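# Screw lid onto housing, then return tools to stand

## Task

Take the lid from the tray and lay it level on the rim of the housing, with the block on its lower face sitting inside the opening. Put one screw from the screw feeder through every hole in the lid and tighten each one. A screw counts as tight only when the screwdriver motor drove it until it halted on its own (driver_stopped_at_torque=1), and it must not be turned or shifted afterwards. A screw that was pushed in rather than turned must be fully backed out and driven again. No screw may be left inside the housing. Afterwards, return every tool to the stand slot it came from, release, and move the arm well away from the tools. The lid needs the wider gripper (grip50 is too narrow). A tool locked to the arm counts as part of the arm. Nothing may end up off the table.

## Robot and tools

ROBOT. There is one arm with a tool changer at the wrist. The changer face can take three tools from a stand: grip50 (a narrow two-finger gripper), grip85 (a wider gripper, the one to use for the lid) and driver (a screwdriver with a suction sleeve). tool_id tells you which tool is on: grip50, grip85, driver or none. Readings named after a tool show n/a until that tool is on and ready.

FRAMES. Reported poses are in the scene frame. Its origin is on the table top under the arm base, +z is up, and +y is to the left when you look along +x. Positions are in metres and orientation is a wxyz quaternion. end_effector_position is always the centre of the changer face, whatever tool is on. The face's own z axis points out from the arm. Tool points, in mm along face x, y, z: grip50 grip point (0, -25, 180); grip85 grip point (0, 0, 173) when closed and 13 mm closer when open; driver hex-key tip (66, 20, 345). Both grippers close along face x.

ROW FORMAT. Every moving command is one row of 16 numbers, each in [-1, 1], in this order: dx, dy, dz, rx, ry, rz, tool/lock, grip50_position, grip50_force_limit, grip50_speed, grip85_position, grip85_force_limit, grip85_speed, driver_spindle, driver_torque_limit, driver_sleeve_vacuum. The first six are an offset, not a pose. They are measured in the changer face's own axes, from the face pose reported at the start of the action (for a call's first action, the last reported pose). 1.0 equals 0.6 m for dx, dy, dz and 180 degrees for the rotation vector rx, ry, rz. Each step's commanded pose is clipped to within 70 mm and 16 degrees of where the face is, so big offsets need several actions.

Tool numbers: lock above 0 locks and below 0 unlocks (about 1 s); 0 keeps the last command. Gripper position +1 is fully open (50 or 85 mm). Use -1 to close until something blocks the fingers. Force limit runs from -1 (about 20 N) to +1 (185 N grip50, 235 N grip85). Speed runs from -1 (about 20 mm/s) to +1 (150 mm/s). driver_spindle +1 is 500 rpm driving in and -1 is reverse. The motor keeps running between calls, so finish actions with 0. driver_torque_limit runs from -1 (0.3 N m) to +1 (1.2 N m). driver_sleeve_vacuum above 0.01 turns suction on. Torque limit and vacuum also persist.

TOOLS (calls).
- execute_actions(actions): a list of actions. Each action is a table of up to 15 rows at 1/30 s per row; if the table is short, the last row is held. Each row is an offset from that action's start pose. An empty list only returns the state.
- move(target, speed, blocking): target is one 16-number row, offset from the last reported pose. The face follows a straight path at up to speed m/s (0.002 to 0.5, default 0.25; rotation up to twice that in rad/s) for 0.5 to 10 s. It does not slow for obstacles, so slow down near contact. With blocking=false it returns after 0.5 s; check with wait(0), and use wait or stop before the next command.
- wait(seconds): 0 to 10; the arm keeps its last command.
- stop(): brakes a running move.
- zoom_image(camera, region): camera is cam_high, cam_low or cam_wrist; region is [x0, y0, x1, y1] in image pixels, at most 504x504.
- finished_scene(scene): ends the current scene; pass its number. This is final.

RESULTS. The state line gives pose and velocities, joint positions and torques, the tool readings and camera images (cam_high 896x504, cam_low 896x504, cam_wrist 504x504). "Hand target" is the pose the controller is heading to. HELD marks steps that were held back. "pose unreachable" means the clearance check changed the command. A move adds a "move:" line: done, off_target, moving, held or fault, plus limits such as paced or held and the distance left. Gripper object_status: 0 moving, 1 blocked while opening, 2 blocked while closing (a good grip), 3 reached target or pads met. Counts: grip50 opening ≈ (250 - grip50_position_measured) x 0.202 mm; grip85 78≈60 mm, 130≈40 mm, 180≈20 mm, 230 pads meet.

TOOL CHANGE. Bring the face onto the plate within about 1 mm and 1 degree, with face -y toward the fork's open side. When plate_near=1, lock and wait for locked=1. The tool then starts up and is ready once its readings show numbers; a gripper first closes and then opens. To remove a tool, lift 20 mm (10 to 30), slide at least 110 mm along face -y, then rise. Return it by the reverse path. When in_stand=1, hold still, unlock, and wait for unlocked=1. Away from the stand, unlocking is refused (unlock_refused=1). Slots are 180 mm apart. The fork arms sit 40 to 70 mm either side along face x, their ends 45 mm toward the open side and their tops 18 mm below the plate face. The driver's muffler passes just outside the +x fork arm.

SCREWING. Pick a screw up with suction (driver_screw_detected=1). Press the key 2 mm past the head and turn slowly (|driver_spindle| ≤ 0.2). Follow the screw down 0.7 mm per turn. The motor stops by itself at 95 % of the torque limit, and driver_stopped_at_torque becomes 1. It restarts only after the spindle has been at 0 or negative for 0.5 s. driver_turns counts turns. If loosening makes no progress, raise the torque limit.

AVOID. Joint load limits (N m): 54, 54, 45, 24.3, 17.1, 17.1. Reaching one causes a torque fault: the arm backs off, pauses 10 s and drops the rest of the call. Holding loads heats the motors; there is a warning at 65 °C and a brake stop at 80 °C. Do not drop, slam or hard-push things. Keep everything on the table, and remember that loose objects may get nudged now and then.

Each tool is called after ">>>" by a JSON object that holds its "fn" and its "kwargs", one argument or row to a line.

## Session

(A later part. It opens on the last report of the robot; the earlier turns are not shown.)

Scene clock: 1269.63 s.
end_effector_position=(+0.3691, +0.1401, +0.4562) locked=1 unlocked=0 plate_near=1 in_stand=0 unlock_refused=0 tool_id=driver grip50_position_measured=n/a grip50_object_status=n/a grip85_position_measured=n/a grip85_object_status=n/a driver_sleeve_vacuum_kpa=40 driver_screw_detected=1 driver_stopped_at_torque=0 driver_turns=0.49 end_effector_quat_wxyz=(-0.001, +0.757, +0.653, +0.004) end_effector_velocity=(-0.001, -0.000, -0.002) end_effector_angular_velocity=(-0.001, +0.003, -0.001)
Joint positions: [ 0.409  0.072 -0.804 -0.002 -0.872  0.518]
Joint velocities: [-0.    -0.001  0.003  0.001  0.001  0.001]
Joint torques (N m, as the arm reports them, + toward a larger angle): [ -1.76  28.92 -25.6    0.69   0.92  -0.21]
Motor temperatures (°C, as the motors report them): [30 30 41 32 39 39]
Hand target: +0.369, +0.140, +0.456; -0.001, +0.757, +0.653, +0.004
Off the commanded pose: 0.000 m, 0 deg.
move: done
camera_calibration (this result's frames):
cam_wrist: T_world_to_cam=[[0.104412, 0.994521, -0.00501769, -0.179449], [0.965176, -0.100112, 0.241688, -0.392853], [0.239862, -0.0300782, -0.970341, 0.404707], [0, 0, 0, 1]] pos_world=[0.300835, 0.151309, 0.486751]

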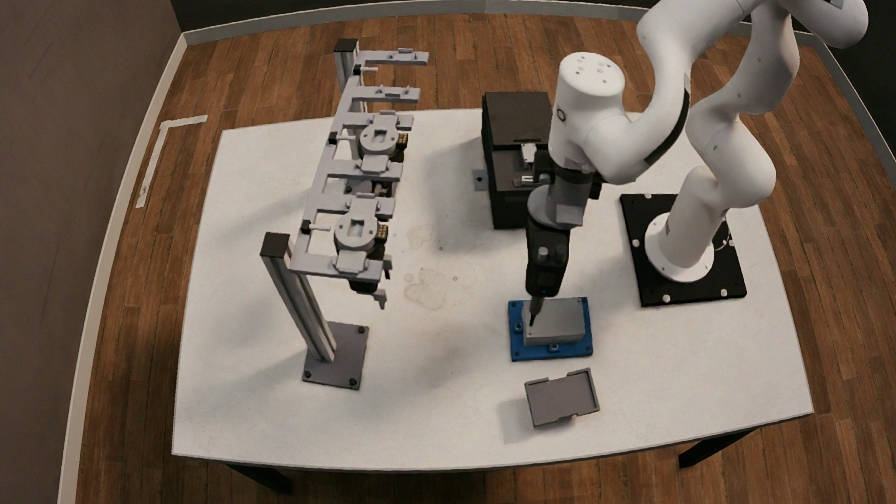

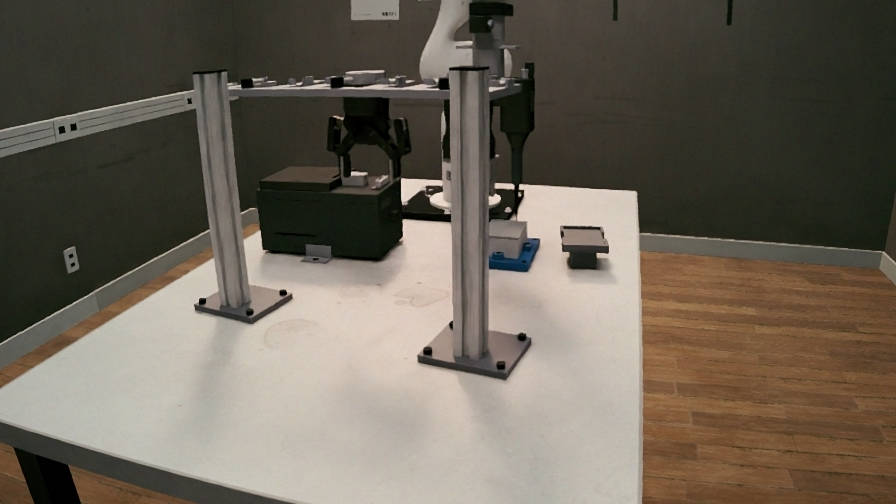

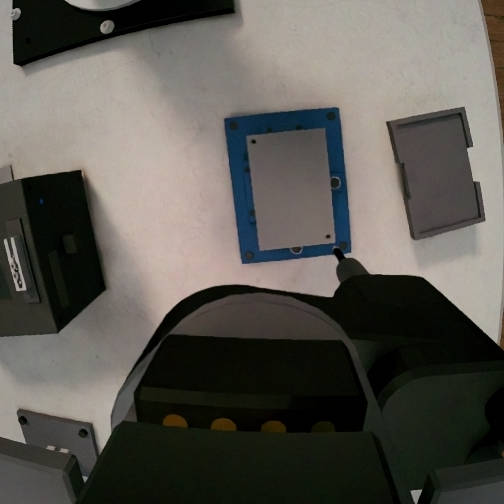

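>>> {"fn": "move", "kwargs": {
  "target": [0,-0.004,0.037,0,0,0,0,0,0,0,0,0,0,0,-0.3,1],
  "speed": 0.04
}}

>>> {"fn": "zoom_image", "kwargs": {
  "camera": "cam_wrist",
  "region": [305,220,365,280]
}}

>>> {"fn": "zoom_image", "kwargs": {
  "camera": "cam_high",
  "region": [510,310,560,350]
}}

>>> {"fn": "zoom_image", "kwargs": {
  "camera": "cam_low",
  "region": [490,200,540,250]
}}

Scene clock: 1289.60 s.
end_effector_position=(+0.3669, +0.1405, +0.4341) locked=1 unlocked=0 plate_near=1 in_stand=0 unlock_refused=0 tool_id=driver grip50_position_measured=n/a grip50_object_status=n/a grip85_position_measured=n/a grip85_object_status=n/a driver_sleeve_vacuum_kpa=40 driver_screw_detected=1 driver_stopped_at_torque=0 driver_turns=0.49 end_effector_quat_wxyz=(-0.001, +0.757, +0.653, +0.004) end_effector_velocity=(+0.000, +0.000, -0.000) end_effector_angular_velocity=(+0.001, -0.004, +0.000)
Joint positions: [ 0.412  0.054 -0.769 -0.002 -0.818  0.521]
Joint velocities: [ 0.    -0.     0.    -0.     0.004 -0.   ]
Joint torques (N m, as the arm reports them, + toward a larger angle): [ -0.99  30.36 -25.43   0.4    0.8   -0.32]
Motor temperatures (°C, as the motors report them): [30 31 41 32 39 39]
Hand target: +0.367, +0.141, +0.434; -0.001, +0.757, +0.653, +0.004
Off the commanded pose: 0.000 m, 0 deg.
move: done
camera_calibration (this result's frames):
cam_wrist: T_world_to_cam=[[0.104488, 0.994514, -0.00497603, -0.179841], [0.96512, -0.10019, 0.241877, -0.385382], [0.240052, -0.0300758, -0.970294, 0.383744], [0, 0, 0, 1]] pos_world=[0.298613, 0.151784, 0.464665]

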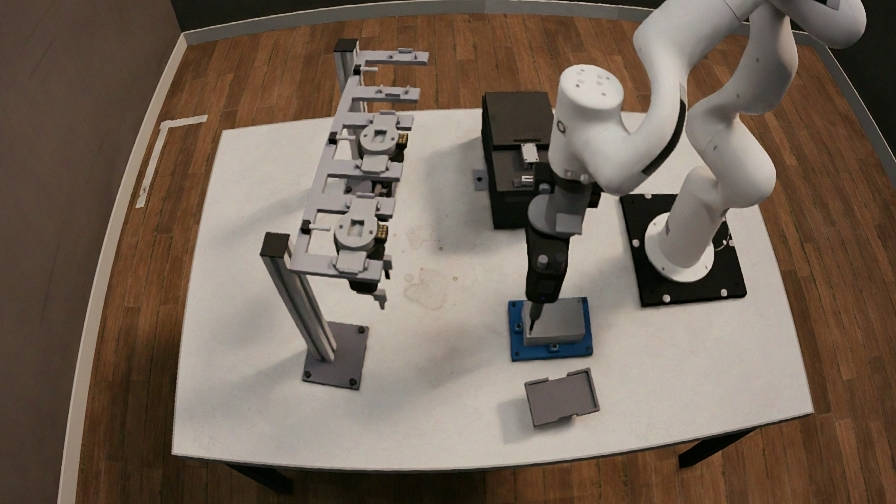

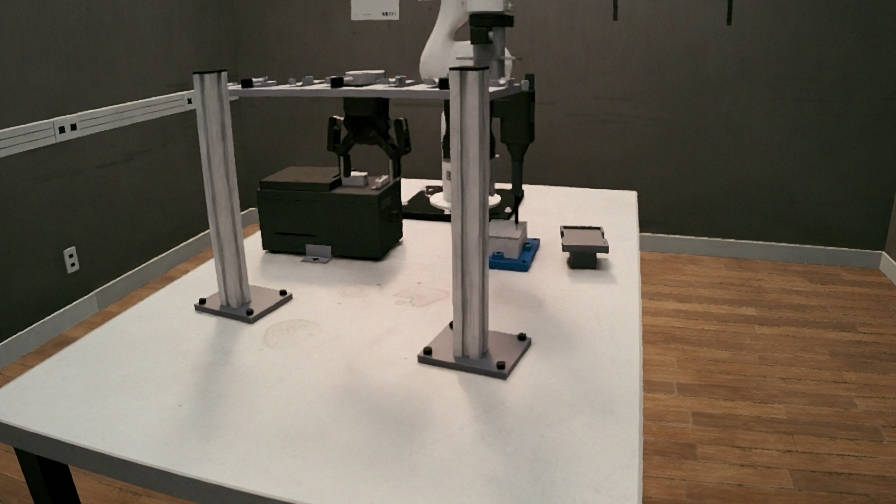

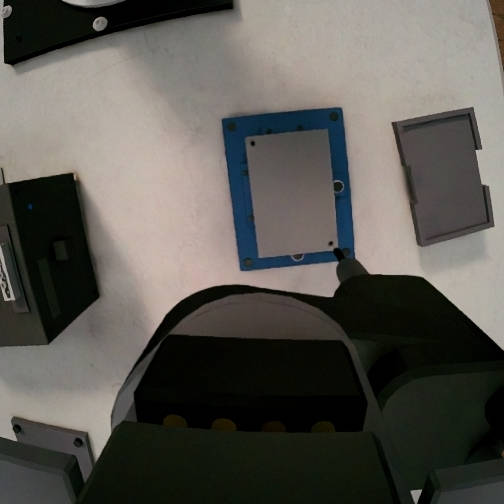

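Region (305, 220, 365, 280) of cam_wrist's 504x504 image, scaled by 8.400, with more detail than that image has.

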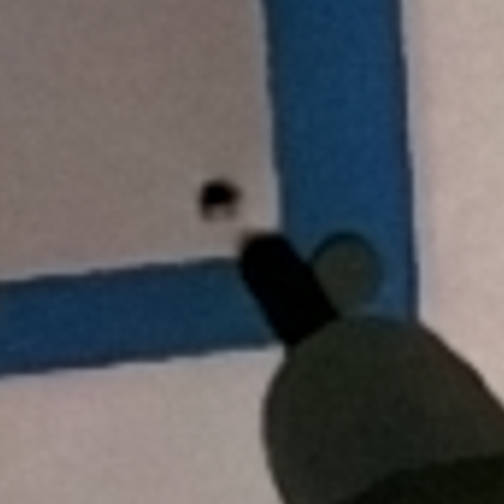

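Region (510, 310, 560, 350) of cam_high's 896x504 image, scaled by 10.080, with more detail than that image has; it fills the top 403 rows of this view, and the rest is white.

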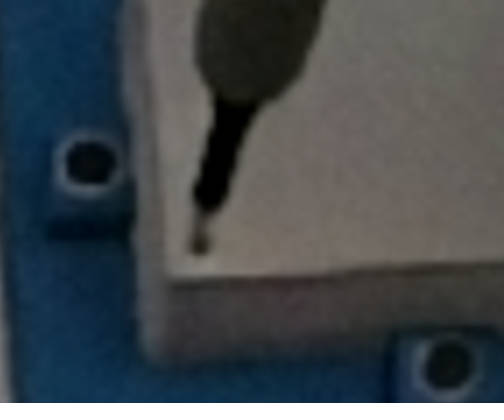

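Region (490, 200, 540, 250) of cam_low's 896x504 image, scaled by 10.080, with more detail than that image has.

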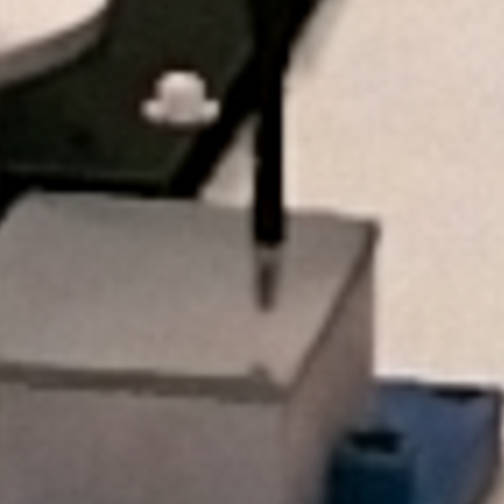

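>>> {"fn": "move", "kwargs": {
  "target": [0,0,0.015,0,0,0,0,0,0,0,0,0,0,0,-0.3,1],
  "speed": 0.02
}}

>>> {"fn": "zoom_image", "kwargs": {
  "camera": "cam_wrist",
  "region": [315,230,355,270]
}}

>>> {"fn": "zoom_image", "kwargs": {
  "camera": "cam_high",
  "region": [515,315,550,345]
}}

>>> {"fn": "zoom_image", "kwargs": {
  "camera": "cam_low",
  "region": [500,215,530,245]
}}

Scene clock: 1309.70 s.
end_effector_position=(+0.3669, +0.1406, +0.4252) locked=1 unlocked=0 plate_near=1 in_stand=0 unlock_refused=0 tool_id=driver grip50_position_measured=n/a grip50_object_status=n/a grip85_position_measured=n/a grip85_object_status=n/a driver_sleeve_vacuum_kpa=40 driver_screw_detected=1 driver_stopped_at_torque=0 driver_turns=0.49 end_effector_quat_wxyz=(-0.001, +0.757, +0.653, +0.004) end_effector_velocity=(+0.001, -0.000, +0.000) end_effector_angular_velocity=(+0.001, -0.002, -0.001)
Joint positions: [ 0.412  0.043 -0.757 -0.002 -0.796  0.521]
Joint velocities: [-0.001 -0.    -0.    -0.     0.002  0.   ]
Joint torques (N m, as the arm reports them, + toward a larger angle): [ -0.57  29.98 -24.88   0.36   0.8   -0.36]
Motor temperatures (°C, as the motors report them): [30 31 41 32 39 39]
Hand target: +0.367, +0.141, +0.425; -0.001, +0.757, +0.653, +0.004
Off the commanded pose: 0.000 m, 0 deg.
move: done
camera_calibration (this result's frames):
cam_wrist: T_world_to_cam=[[0.104516, 0.994511, -0.00499717, -0.179933], [0.965115, -0.100211, 0.241891, -0.383264], [0.240063, -0.0301043, -0.97029, 0.375059], [0, 0, 0, 1]] pos_world=[0.298662, 0.151829, 0.455726]

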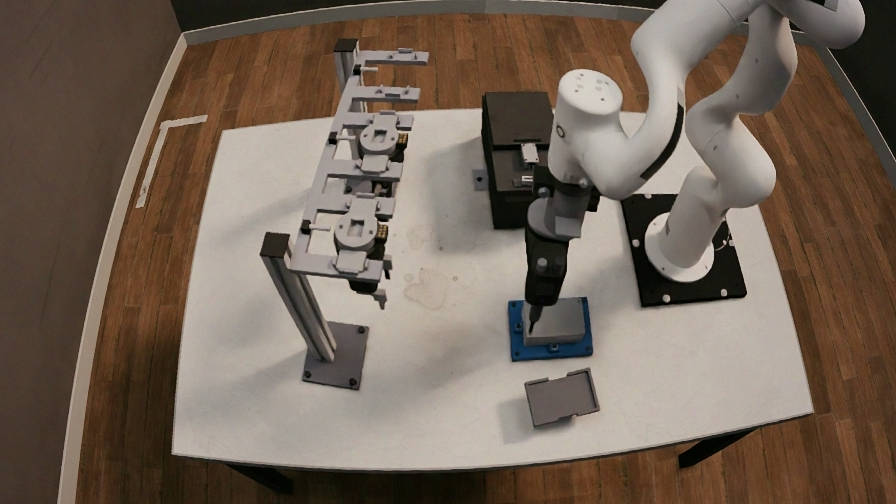

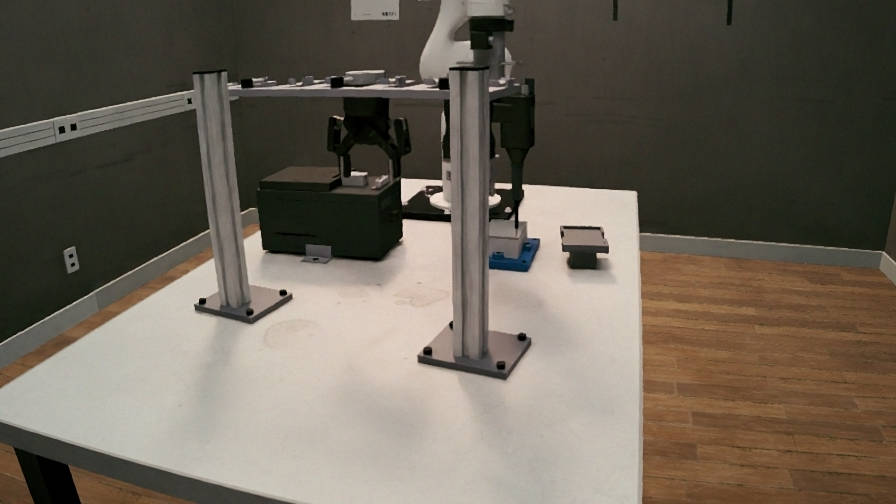

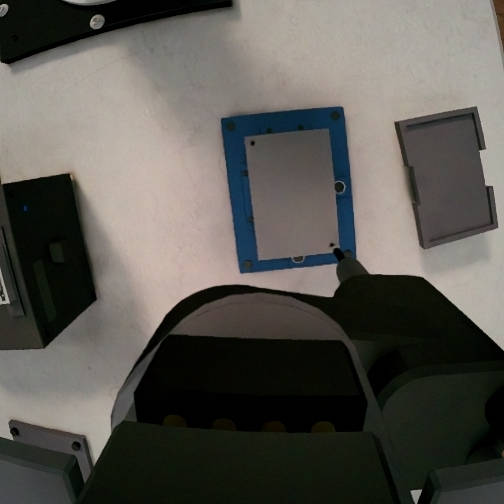

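Region (315, 230, 355, 270) of cam_wrist's 504x504 image, scaled by 12.600, with more detail than that image has.

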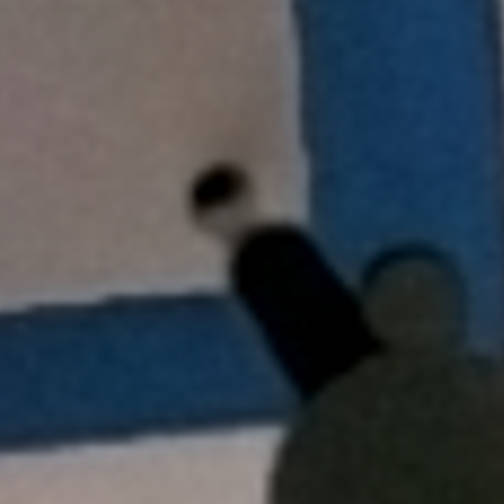

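Region (515, 315, 550, 345) of cam_high's 896x504 image, scaled by 14.400, with more detail than that image has; it fills the top 432 rows of this view, and the rest is white.

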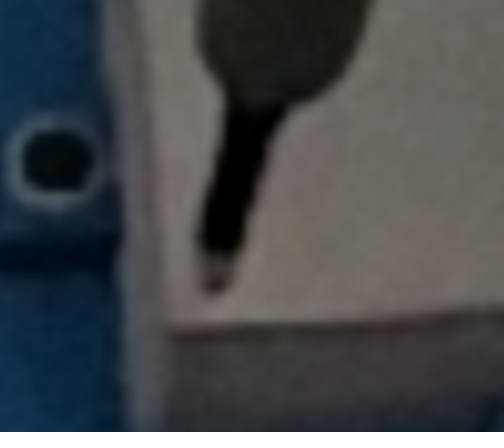

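Region (500, 215, 530, 245) of cam_low's 896x504 image, scaled by 16.800, with more detail than that image has.

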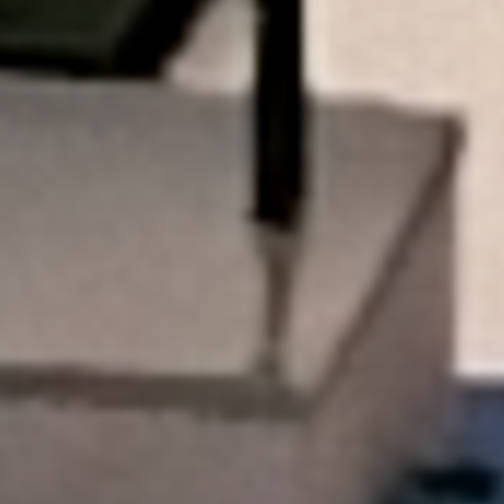

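>>> {"fn": "move", "kwargs": {
  "target": [0,0,0.011,0,0,0,0,0,0,0,0,0,0,0,-0.3,1],
  "speed": 0.008
}}

>>> {"fn": "zoom_image", "kwargs": {
  "camera": "cam_wrist",
  "region": [315,230,355,270]
}}

>>> {"fn": "zoom_image", "kwargs": {
  "camera": "cam_low",
  "region": [500,215,530,245]
}}

Scene clock: 1321.63 s.
end_effector_position=(+0.3670, +0.1406, +0.4187) locked=1 unlocked=0 plate_near=1 in_stand=0 unlock_refused=0 tool_id=driver grip50_position_measured=n/a grip50_object_status=n/a grip85_position_measured=n/a grip85_object_status=n/a driver_sleeve_vacuum_kpa=40 driver_screw_detected=1 driver_stopped_at_torque=0 driver_turns=0.49 end_effector_quat_wxyz=(-0.001, +0.757, +0.653, +0.004) end_effector_velocity=(+0.000, -0.000, -0.001) end_effector_angular_velocity=(+0.001, -0.001, -0.001)
Joint positions: [ 0.412  0.035 -0.749 -0.002 -0.779  0.521]
Joint velocities: [-0.001 -0.001  0.001  0.     0.003 -0.   ]
Joint torques (N m, as the arm reports them, + toward a larger angle): [ -2.6   27.61 -23.58   0.35   0.77  -0.16]
Motor temperatures (°C, as the motors report them): [30 31 41 32 39 39]
Hand target: +0.367, +0.141, +0.419; -0.001, +0.757, +0.653, +0.004
Off the commanded pose: 0.000 m, 0 deg.
move: done
camera_calibration (this result's frames):
cam_wrist: T_world_to_cam=[[0.104549, 0.994508, -0.00482366, -0.180121], [0.965024, -0.100275, 0.242226, -0.381898], [0.240412, -0.0299796, -0.970208, 0.368603], [0, 0, 0, 1]] pos_world=[0.298756, 0.151887, 0.449258]

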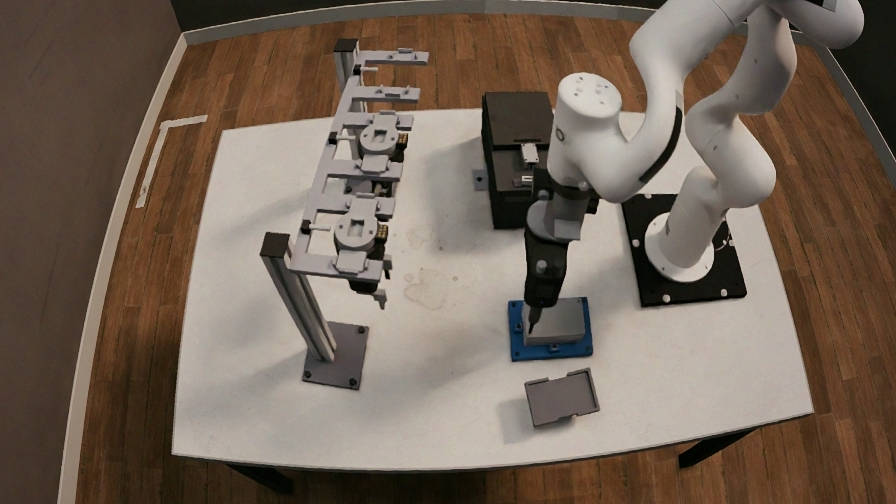

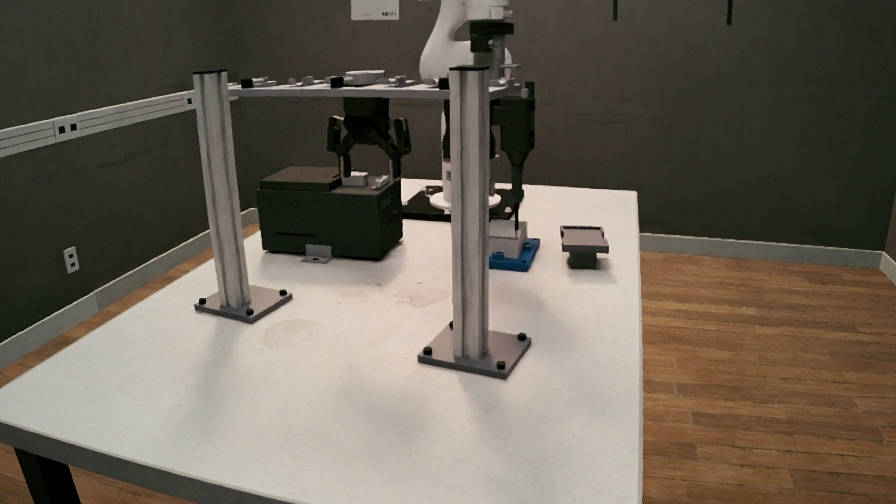

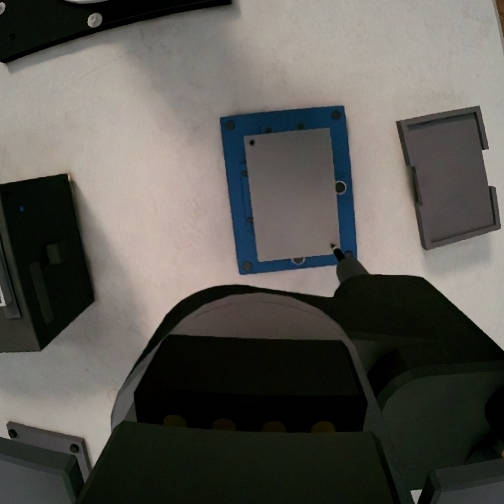

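Region (315, 230, 355, 270) of cam_wrist's 504x504 image, scaled by 12.600, with more detail than that image has.

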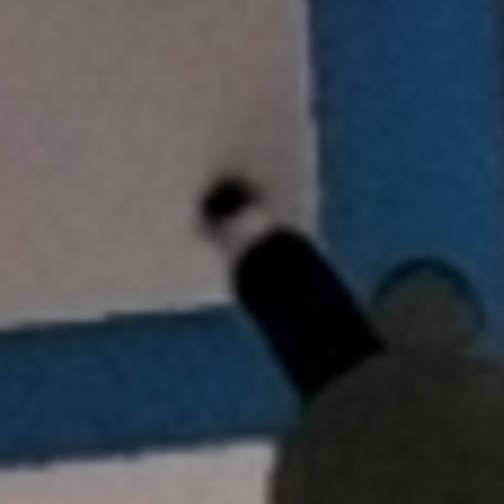

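Region (500, 215, 530, 245) of cam_low's 896x504 image, scaled by 16.800, with more detail than that image has.

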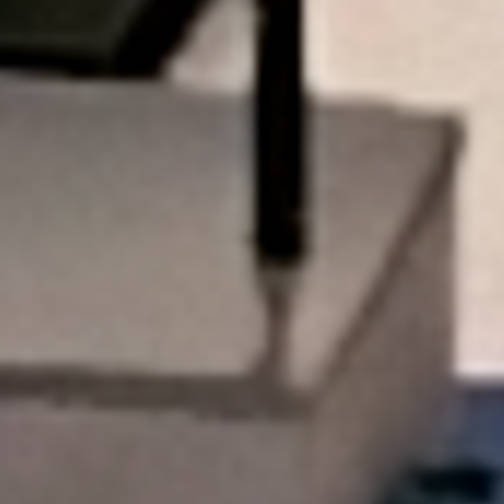

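>>> {"fn": "execute_actions", "kwargs": {
  "actions": [
    [[0,0,0.0005,0,0,0,0,0,0,0,0,0,0,0.15,-0.3,1]],
    [[0,0,0.0005,0,0,0,0,0,0,0,0,0,0,0.15,-0.3,1]],
    [[0,0,0.0005,0,0,0,0,0,0,0,0,0,0,0.15,-0.3,1]],
    [[0,0,0,0,0,0,0,0,0,0,0,0,0,0,-0.3,1]]
  ]
}}

>>> {"fn": "zoom_image", "kwargs": {
  "camera": "cam_low",
  "region": [500,215,530,245]
}}

>>> {"fn": "zoom_image", "kwargs": {
  "camera": "cam_wrist",
  "region": [315,230,355,270]
}}

Scene clock: 1362.73 s.
end_effector_position=(+0.3670, +0.1406, +0.4178) locked=1 unlocked=0 plate_near=1 in_stand=0 unlock_refused=0 tool_id=driver grip50_position_measured=n/a grip50_object_status=n/a grip85_position_measured=n/a grip85_object_status=n/a driver_sleeve_vacuum_kpa=40 driver_screw_detected=1 driver_stopped_at_torque=0 driver_turns=2.33 end_effector_quat_wxyz=(-0.001, +0.757, +0.653, +0.004) end_effector_velocity=(+0.000, -0.000, -0.000) end_effector_angular_velocity=(-0.000, -0.000, +0.000)
Joint positions: [ 0.412  0.034 -0.748 -0.002 -0.777  0.521]
Joint velocities: [-0.001  0.     0.001 -0.001  0.001 -0.   ]
Joint torques (N m, as the arm reports them, + toward a larger angle): [ -1.02  26.64 -23.2    0.67   0.28  -0.16]
Motor temperatures (°C, as the motors report them): [30 31 41 32 39 39]
Hand target: +0.367, +0.141, +0.418; -0.001, +0.757, +0.653, +0.004
Off the commanded pose: 0.000 m, 0 deg.
Step readings (end_effector_position; steps 1 to 15: 1st action; 16 to 30: 2nd action; 31 to 45: 3rd action; 46 to 60: 4th action):
0: (+0.3670, +0.1406, +0.4186)
1: (+0.3669, +0.1406, +0.4186)
2: (+0.3669, +0.1406, +0.4185)
4: (+0.3670, +0.1406, +0.4185)
8: (+0.3670, +0.1406, +0.4184)
15: (+0.3670, +0.1406, +0.4184)
16: (+0.3670, +0.1406, +0.4184)
17: (+0.3670, +0.1406, +0.4184)
19: (+0.3670, +0.1406, +0.4182)
23: (+0.3670, +0.1406, +0.4181)
30: (+0.3670, +0.1406, +0.4181)
31: (+0.3670, +0.1406, +0.4181)
32: (+0.3670, +0.1406, +0.4181)
34: (+0.3671, +0.1406, +0.4180)
38: (+0.3670, +0.1406, +0.4178)
45: (+0.3670, +0.1406, +0.4178)
46: (+0.3670, +0.1406, +0.4178)
47: (+0.3670, +0.1406, +0.4178)
49: (+0.3670, +0.1406, +0.4178)
53: (+0.3670, +0.1406, +0.4178)
60: end_effector_position above
camera_calibration (this result's frames):
cam_wrist: T_world_to_cam=[[0.104558, 0.994507, -0.00479987, -0.180146], [0.965007, -0.100287, 0.242288, -0.381719], [0.240476, -0.0299651, -0.970192, 0.367709], [0, 0, 0, 1]] pos_world=[0.298772, 0.151894, 0.44837]

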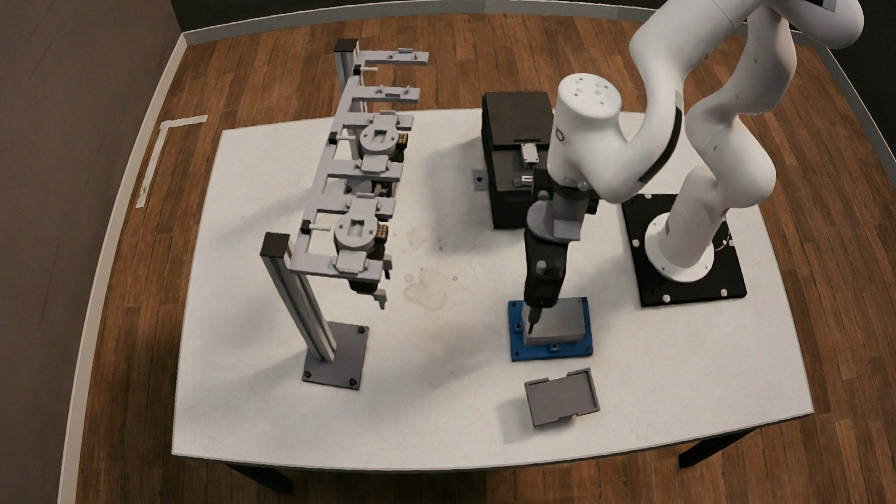

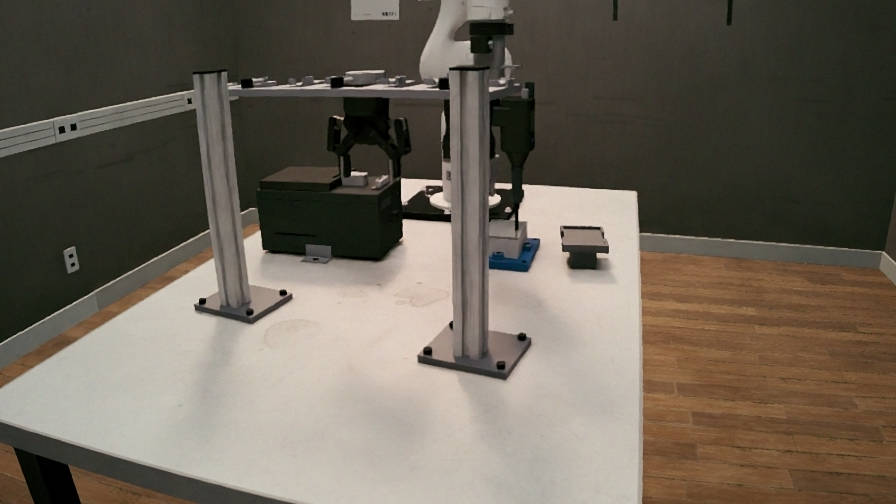

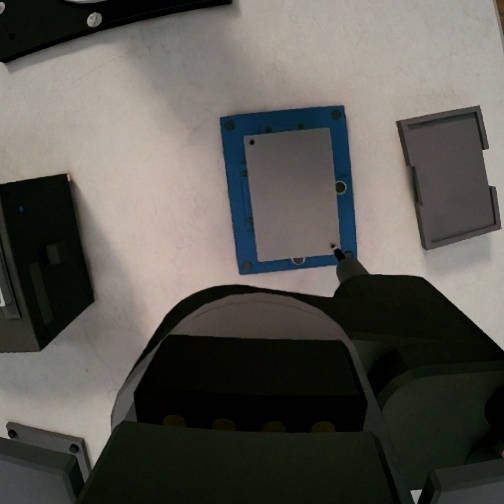

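Region (500, 215, 530, 245) of cam_low's 896x504 image, scaled by 16.800, with more detail than that image has.

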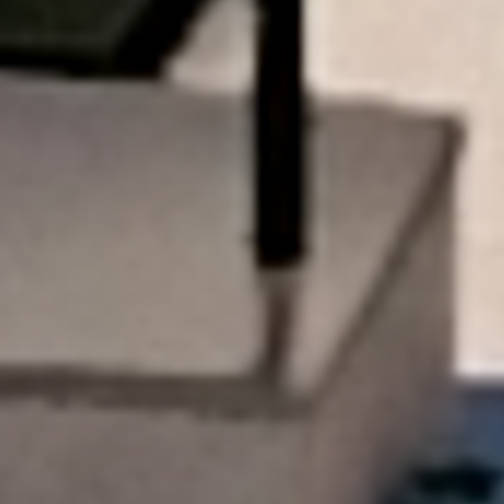

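Region (315, 230, 355, 270) of cam_wrist's 504x504 image, scaled by 12.600, with more detail than that image has.

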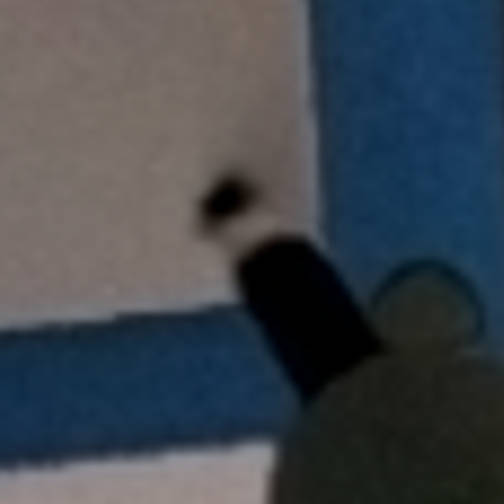

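>>> {"fn": "execute_actions", "kwargs": {
  "actions": [
    [[0,0,-0.008,0,0,0,0,0,0,0,0,0,0,0,-0.3,1]],
    [[-0.0023,-0.0018,0,0,0,0,0,0,0,0,0,0,0,0,-0.3,1]]
  ]
}}

>>> {"fn": "zoom_image", "kwargs": {
  "camera": "cam_low",
  "region": [500,215,530,245]
}}

>>> {"fn": "zoom_image", "kwargs": {
  "camera": "cam_wrist",
  "region": [315,230,355,270]
}}

>>> {"fn": "zoom_image", "kwargs": {
  "camera": "cam_high",
  "region": [515,315,550,345]
}}

Scene clock: 1393.90 s.
end_effector_position=(+0.3657, +0.1394, +0.4225) locked=1 unlocked=0 plate_near=1 in_stand=0 unlock_refused=0 tool_id=driver grip50_position_measured=n/a grip50_object_status=n/a grip85_position_measured=n/a grip85_object_status=n/a driver_sleeve_vacuum_kpa=40 driver_screw_detected=1 driver_stopped_at_torque=0 driver_turns=2.33 end_effector_quat_wxyz=(-0.001, +0.757, +0.653, +0.004) end_effector_velocity=(+0.000, +0.000, +0.000) end_effector_angular_velocity=(+0.001, -0.002, -0.000)
Joint positions: [ 0.41   0.044 -0.75  -0.002 -0.789  0.519]
Joint velocities: [ 0.    -0.    -0.001 -0.     0.002  0.   ]
Joint torques (N m, as the arm reports them, + toward a larger angle): [ -0.66  28.56 -25.87   0.79   0.85  -0.35]
Motor temperatures (°C, as the motors report them): [30 31 40 32 39 39]
Hand target: +0.366, +0.139, +0.423; -0.001, +0.757, +0.653, +0.004
Off the commanded pose: 0.000 m, 0 deg.
Step readings (end_effector_position; steps 1 to 15: 1st action; 16 to 30: 2nd action):
0: (+0.3670, +0.1406, +0.4178)
1: (+0.3670, +0.1406, +0.4179)
2: (+0.3670, +0.1406, +0.4184)
4: (+0.3669, +0.1406, +0.4208)
8: (+0.3668, +0.1405, +0.4222)
15: (+0.3669, +0.1406, +0.4225)
16: (+0.3670, +0.1406, +0.4225)
17: (+0.3668, +0.1404, +0.4226)
19: (+0.3661, +0.1398, +0.4225)
23: (+0.3657, +0.1394, +0.4225)
30: end_effector_position above
camera_calibration (this result's frames):
cam_wrist: T_world_to_cam=[[0.104528, 0.994509, -0.00498666, -0.178646], [0.965101, -0.100223, 0.241943, -0.381557], [0.240114, -0.0301023, -0.970278, 0.372711], [0, 0, 0, 1]] pos_world=[0.297421, 0.150643, 0.453058]

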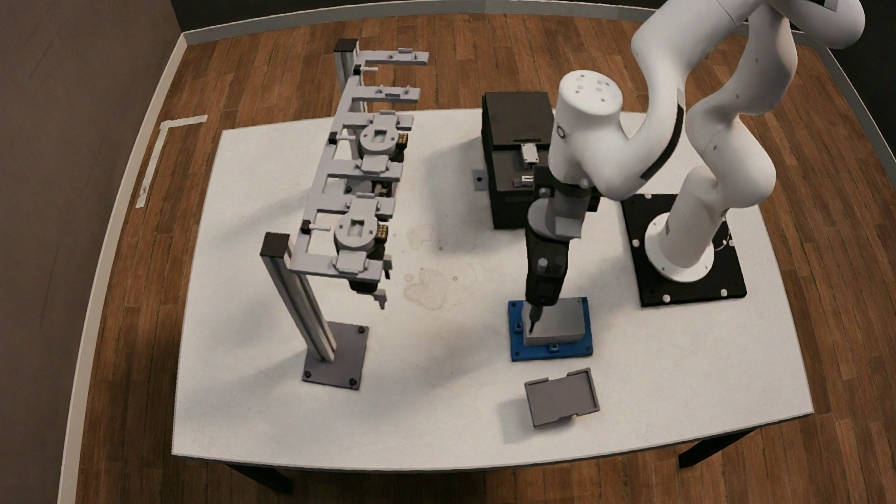

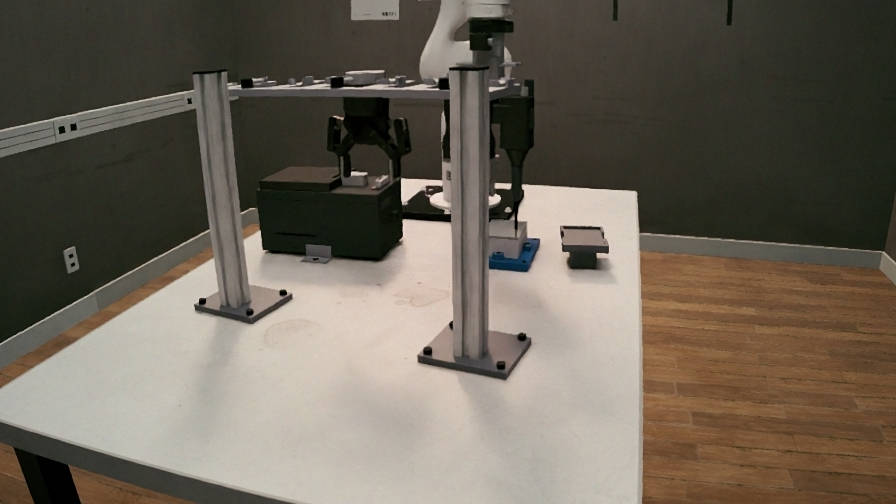

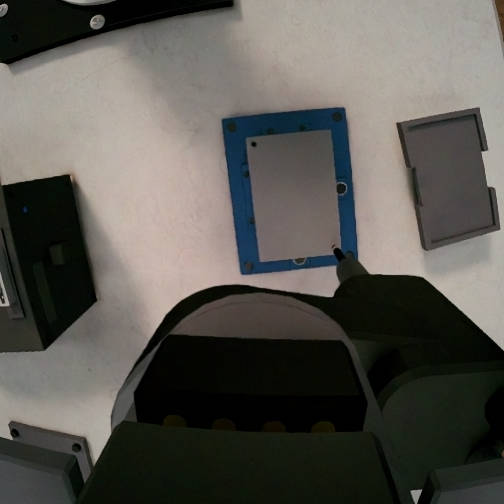

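Region (500, 215, 530, 245) of cam_low's 896x504 image, scaled by 16.800, with more detail than that image has.

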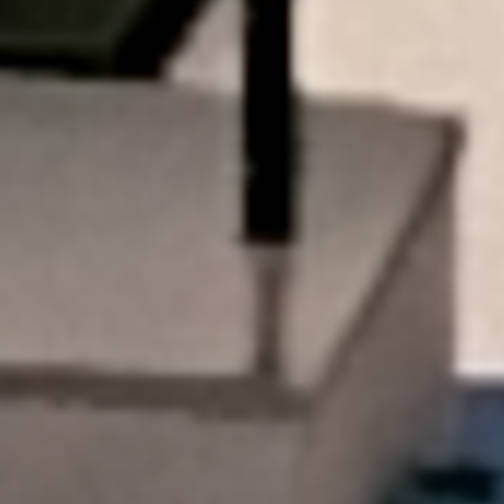

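Region (315, 230, 355, 270) of cam_wrist's 504x504 image, scaled by 12.600, with more detail than that image has.

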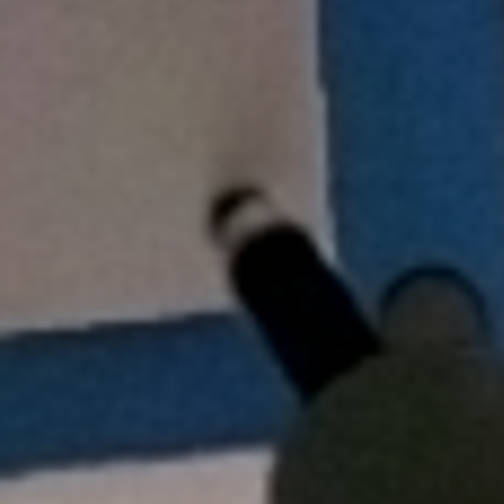

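Region (515, 315, 550, 345) of cam_high's 896x504 image, scaled by 14.400, with more detail than that image has; it fills the top 432 rows of this view, and the rest is white.

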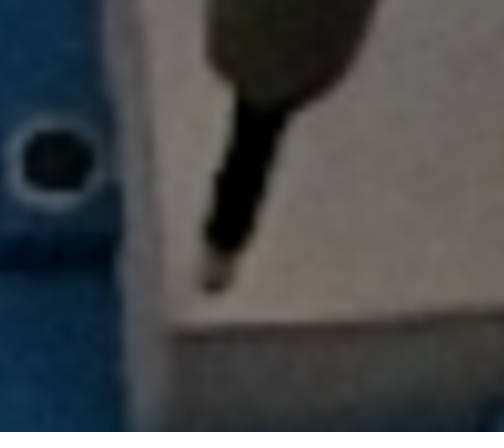

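Now aligned in cam_low. Descend slowly.

>>> {"fn": "move", "kwargs": {
  "target": [0,0,0.009,0,0,0,0,0,0,0,0,0,0,0,-0.3,1],
  "speed": 0.005
}}

>>> {"fn": "zoom_image", "kwargs": {
  "camera": "cam_low",
  "region": [500,215,530,245]
}}

>>> {"fn": "zoom_image", "kwargs": {
  "camera": "cam_wrist",
  "region": [315,230,355,270]
}}

Scene clock: 1401.17 s.
end_effector_position=(+0.3657, +0.1394, +0.4171) locked=1 unlocked=0 plate_near=1 in_stand=0 unlock_refused=0 tool_id=driver grip50_position_measured=n/a grip50_object_status=n/a grip85_position_measured=n/a grip85_object_status=n/a driver_sleeve_vacuum_kpa=40 driver_screw_detected=1 driver_stopped_at_torque=0 driver_turns=2.33 end_effector_quat_wxyz=(-0.001, +0.757, +0.653, +0.004) end_effector_velocity=(+0.000, +0.000, -0.000) end_effector_angular_velocity=(-0.000, -0.000, +0.001)
Joint positions: [ 0.41   0.037 -0.743 -0.002 -0.776  0.519]
Joint velocities: [ 0.    -0.001 -0.001 -0.     0.    -0.001]
Joint torques (N m, as the arm reports them, + toward a larger angle): [ -1.55  29.39 -25.06   0.49   0.92  -0.25]
Motor temperatures (°C, as the motors report them): [30 31 40 32 39 39]
Hand target: +0.366, +0.139, +0.417; -0.001, +0.757, +0.653, +0.004
Off the commanded pose: 0.000 m, 0 deg.
move: done
camera_calibration (this result's frames):
cam_wrist: T_world_to_cam=[[0.104543, 0.994508, -0.00501461, -0.178691], [0.965104, -0.100232, 0.241924, -0.380268], [0.240093, -0.0301311, -0.970282, 0.367501], [0, 0, 0, 1]] pos_world=[0.297445, 0.150668, 0.44768]

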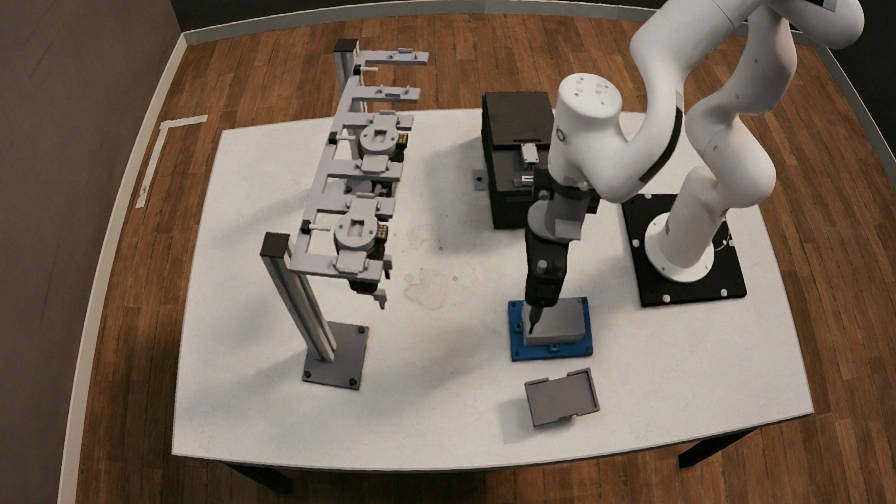

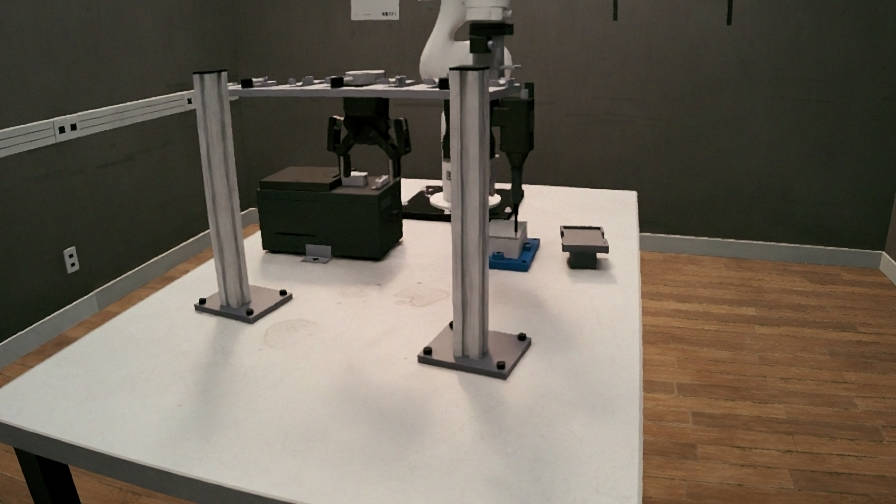

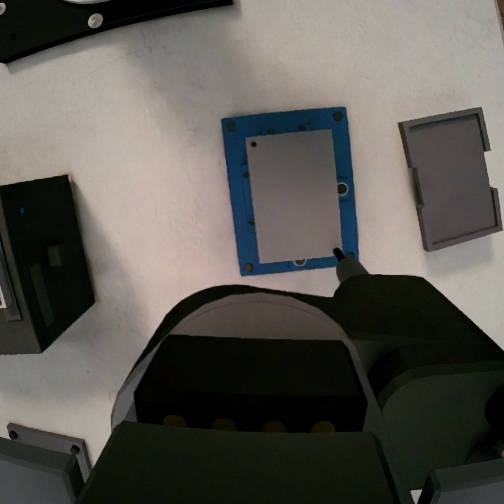

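Region (500, 215, 530, 245) of cam_low's 896x504 image, scaled by 16.800, with more detail than that image has.

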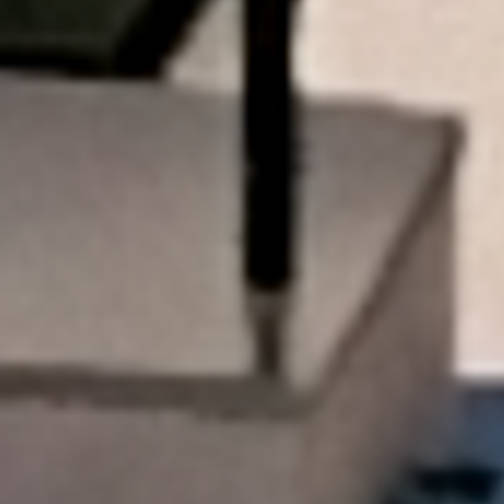

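Region (315, 230, 355, 270) of cam_wrist's 504x504 image, scaled by 12.600, with more detail than that image has.

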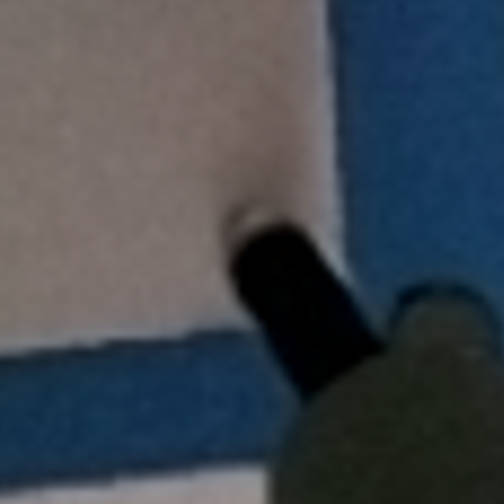

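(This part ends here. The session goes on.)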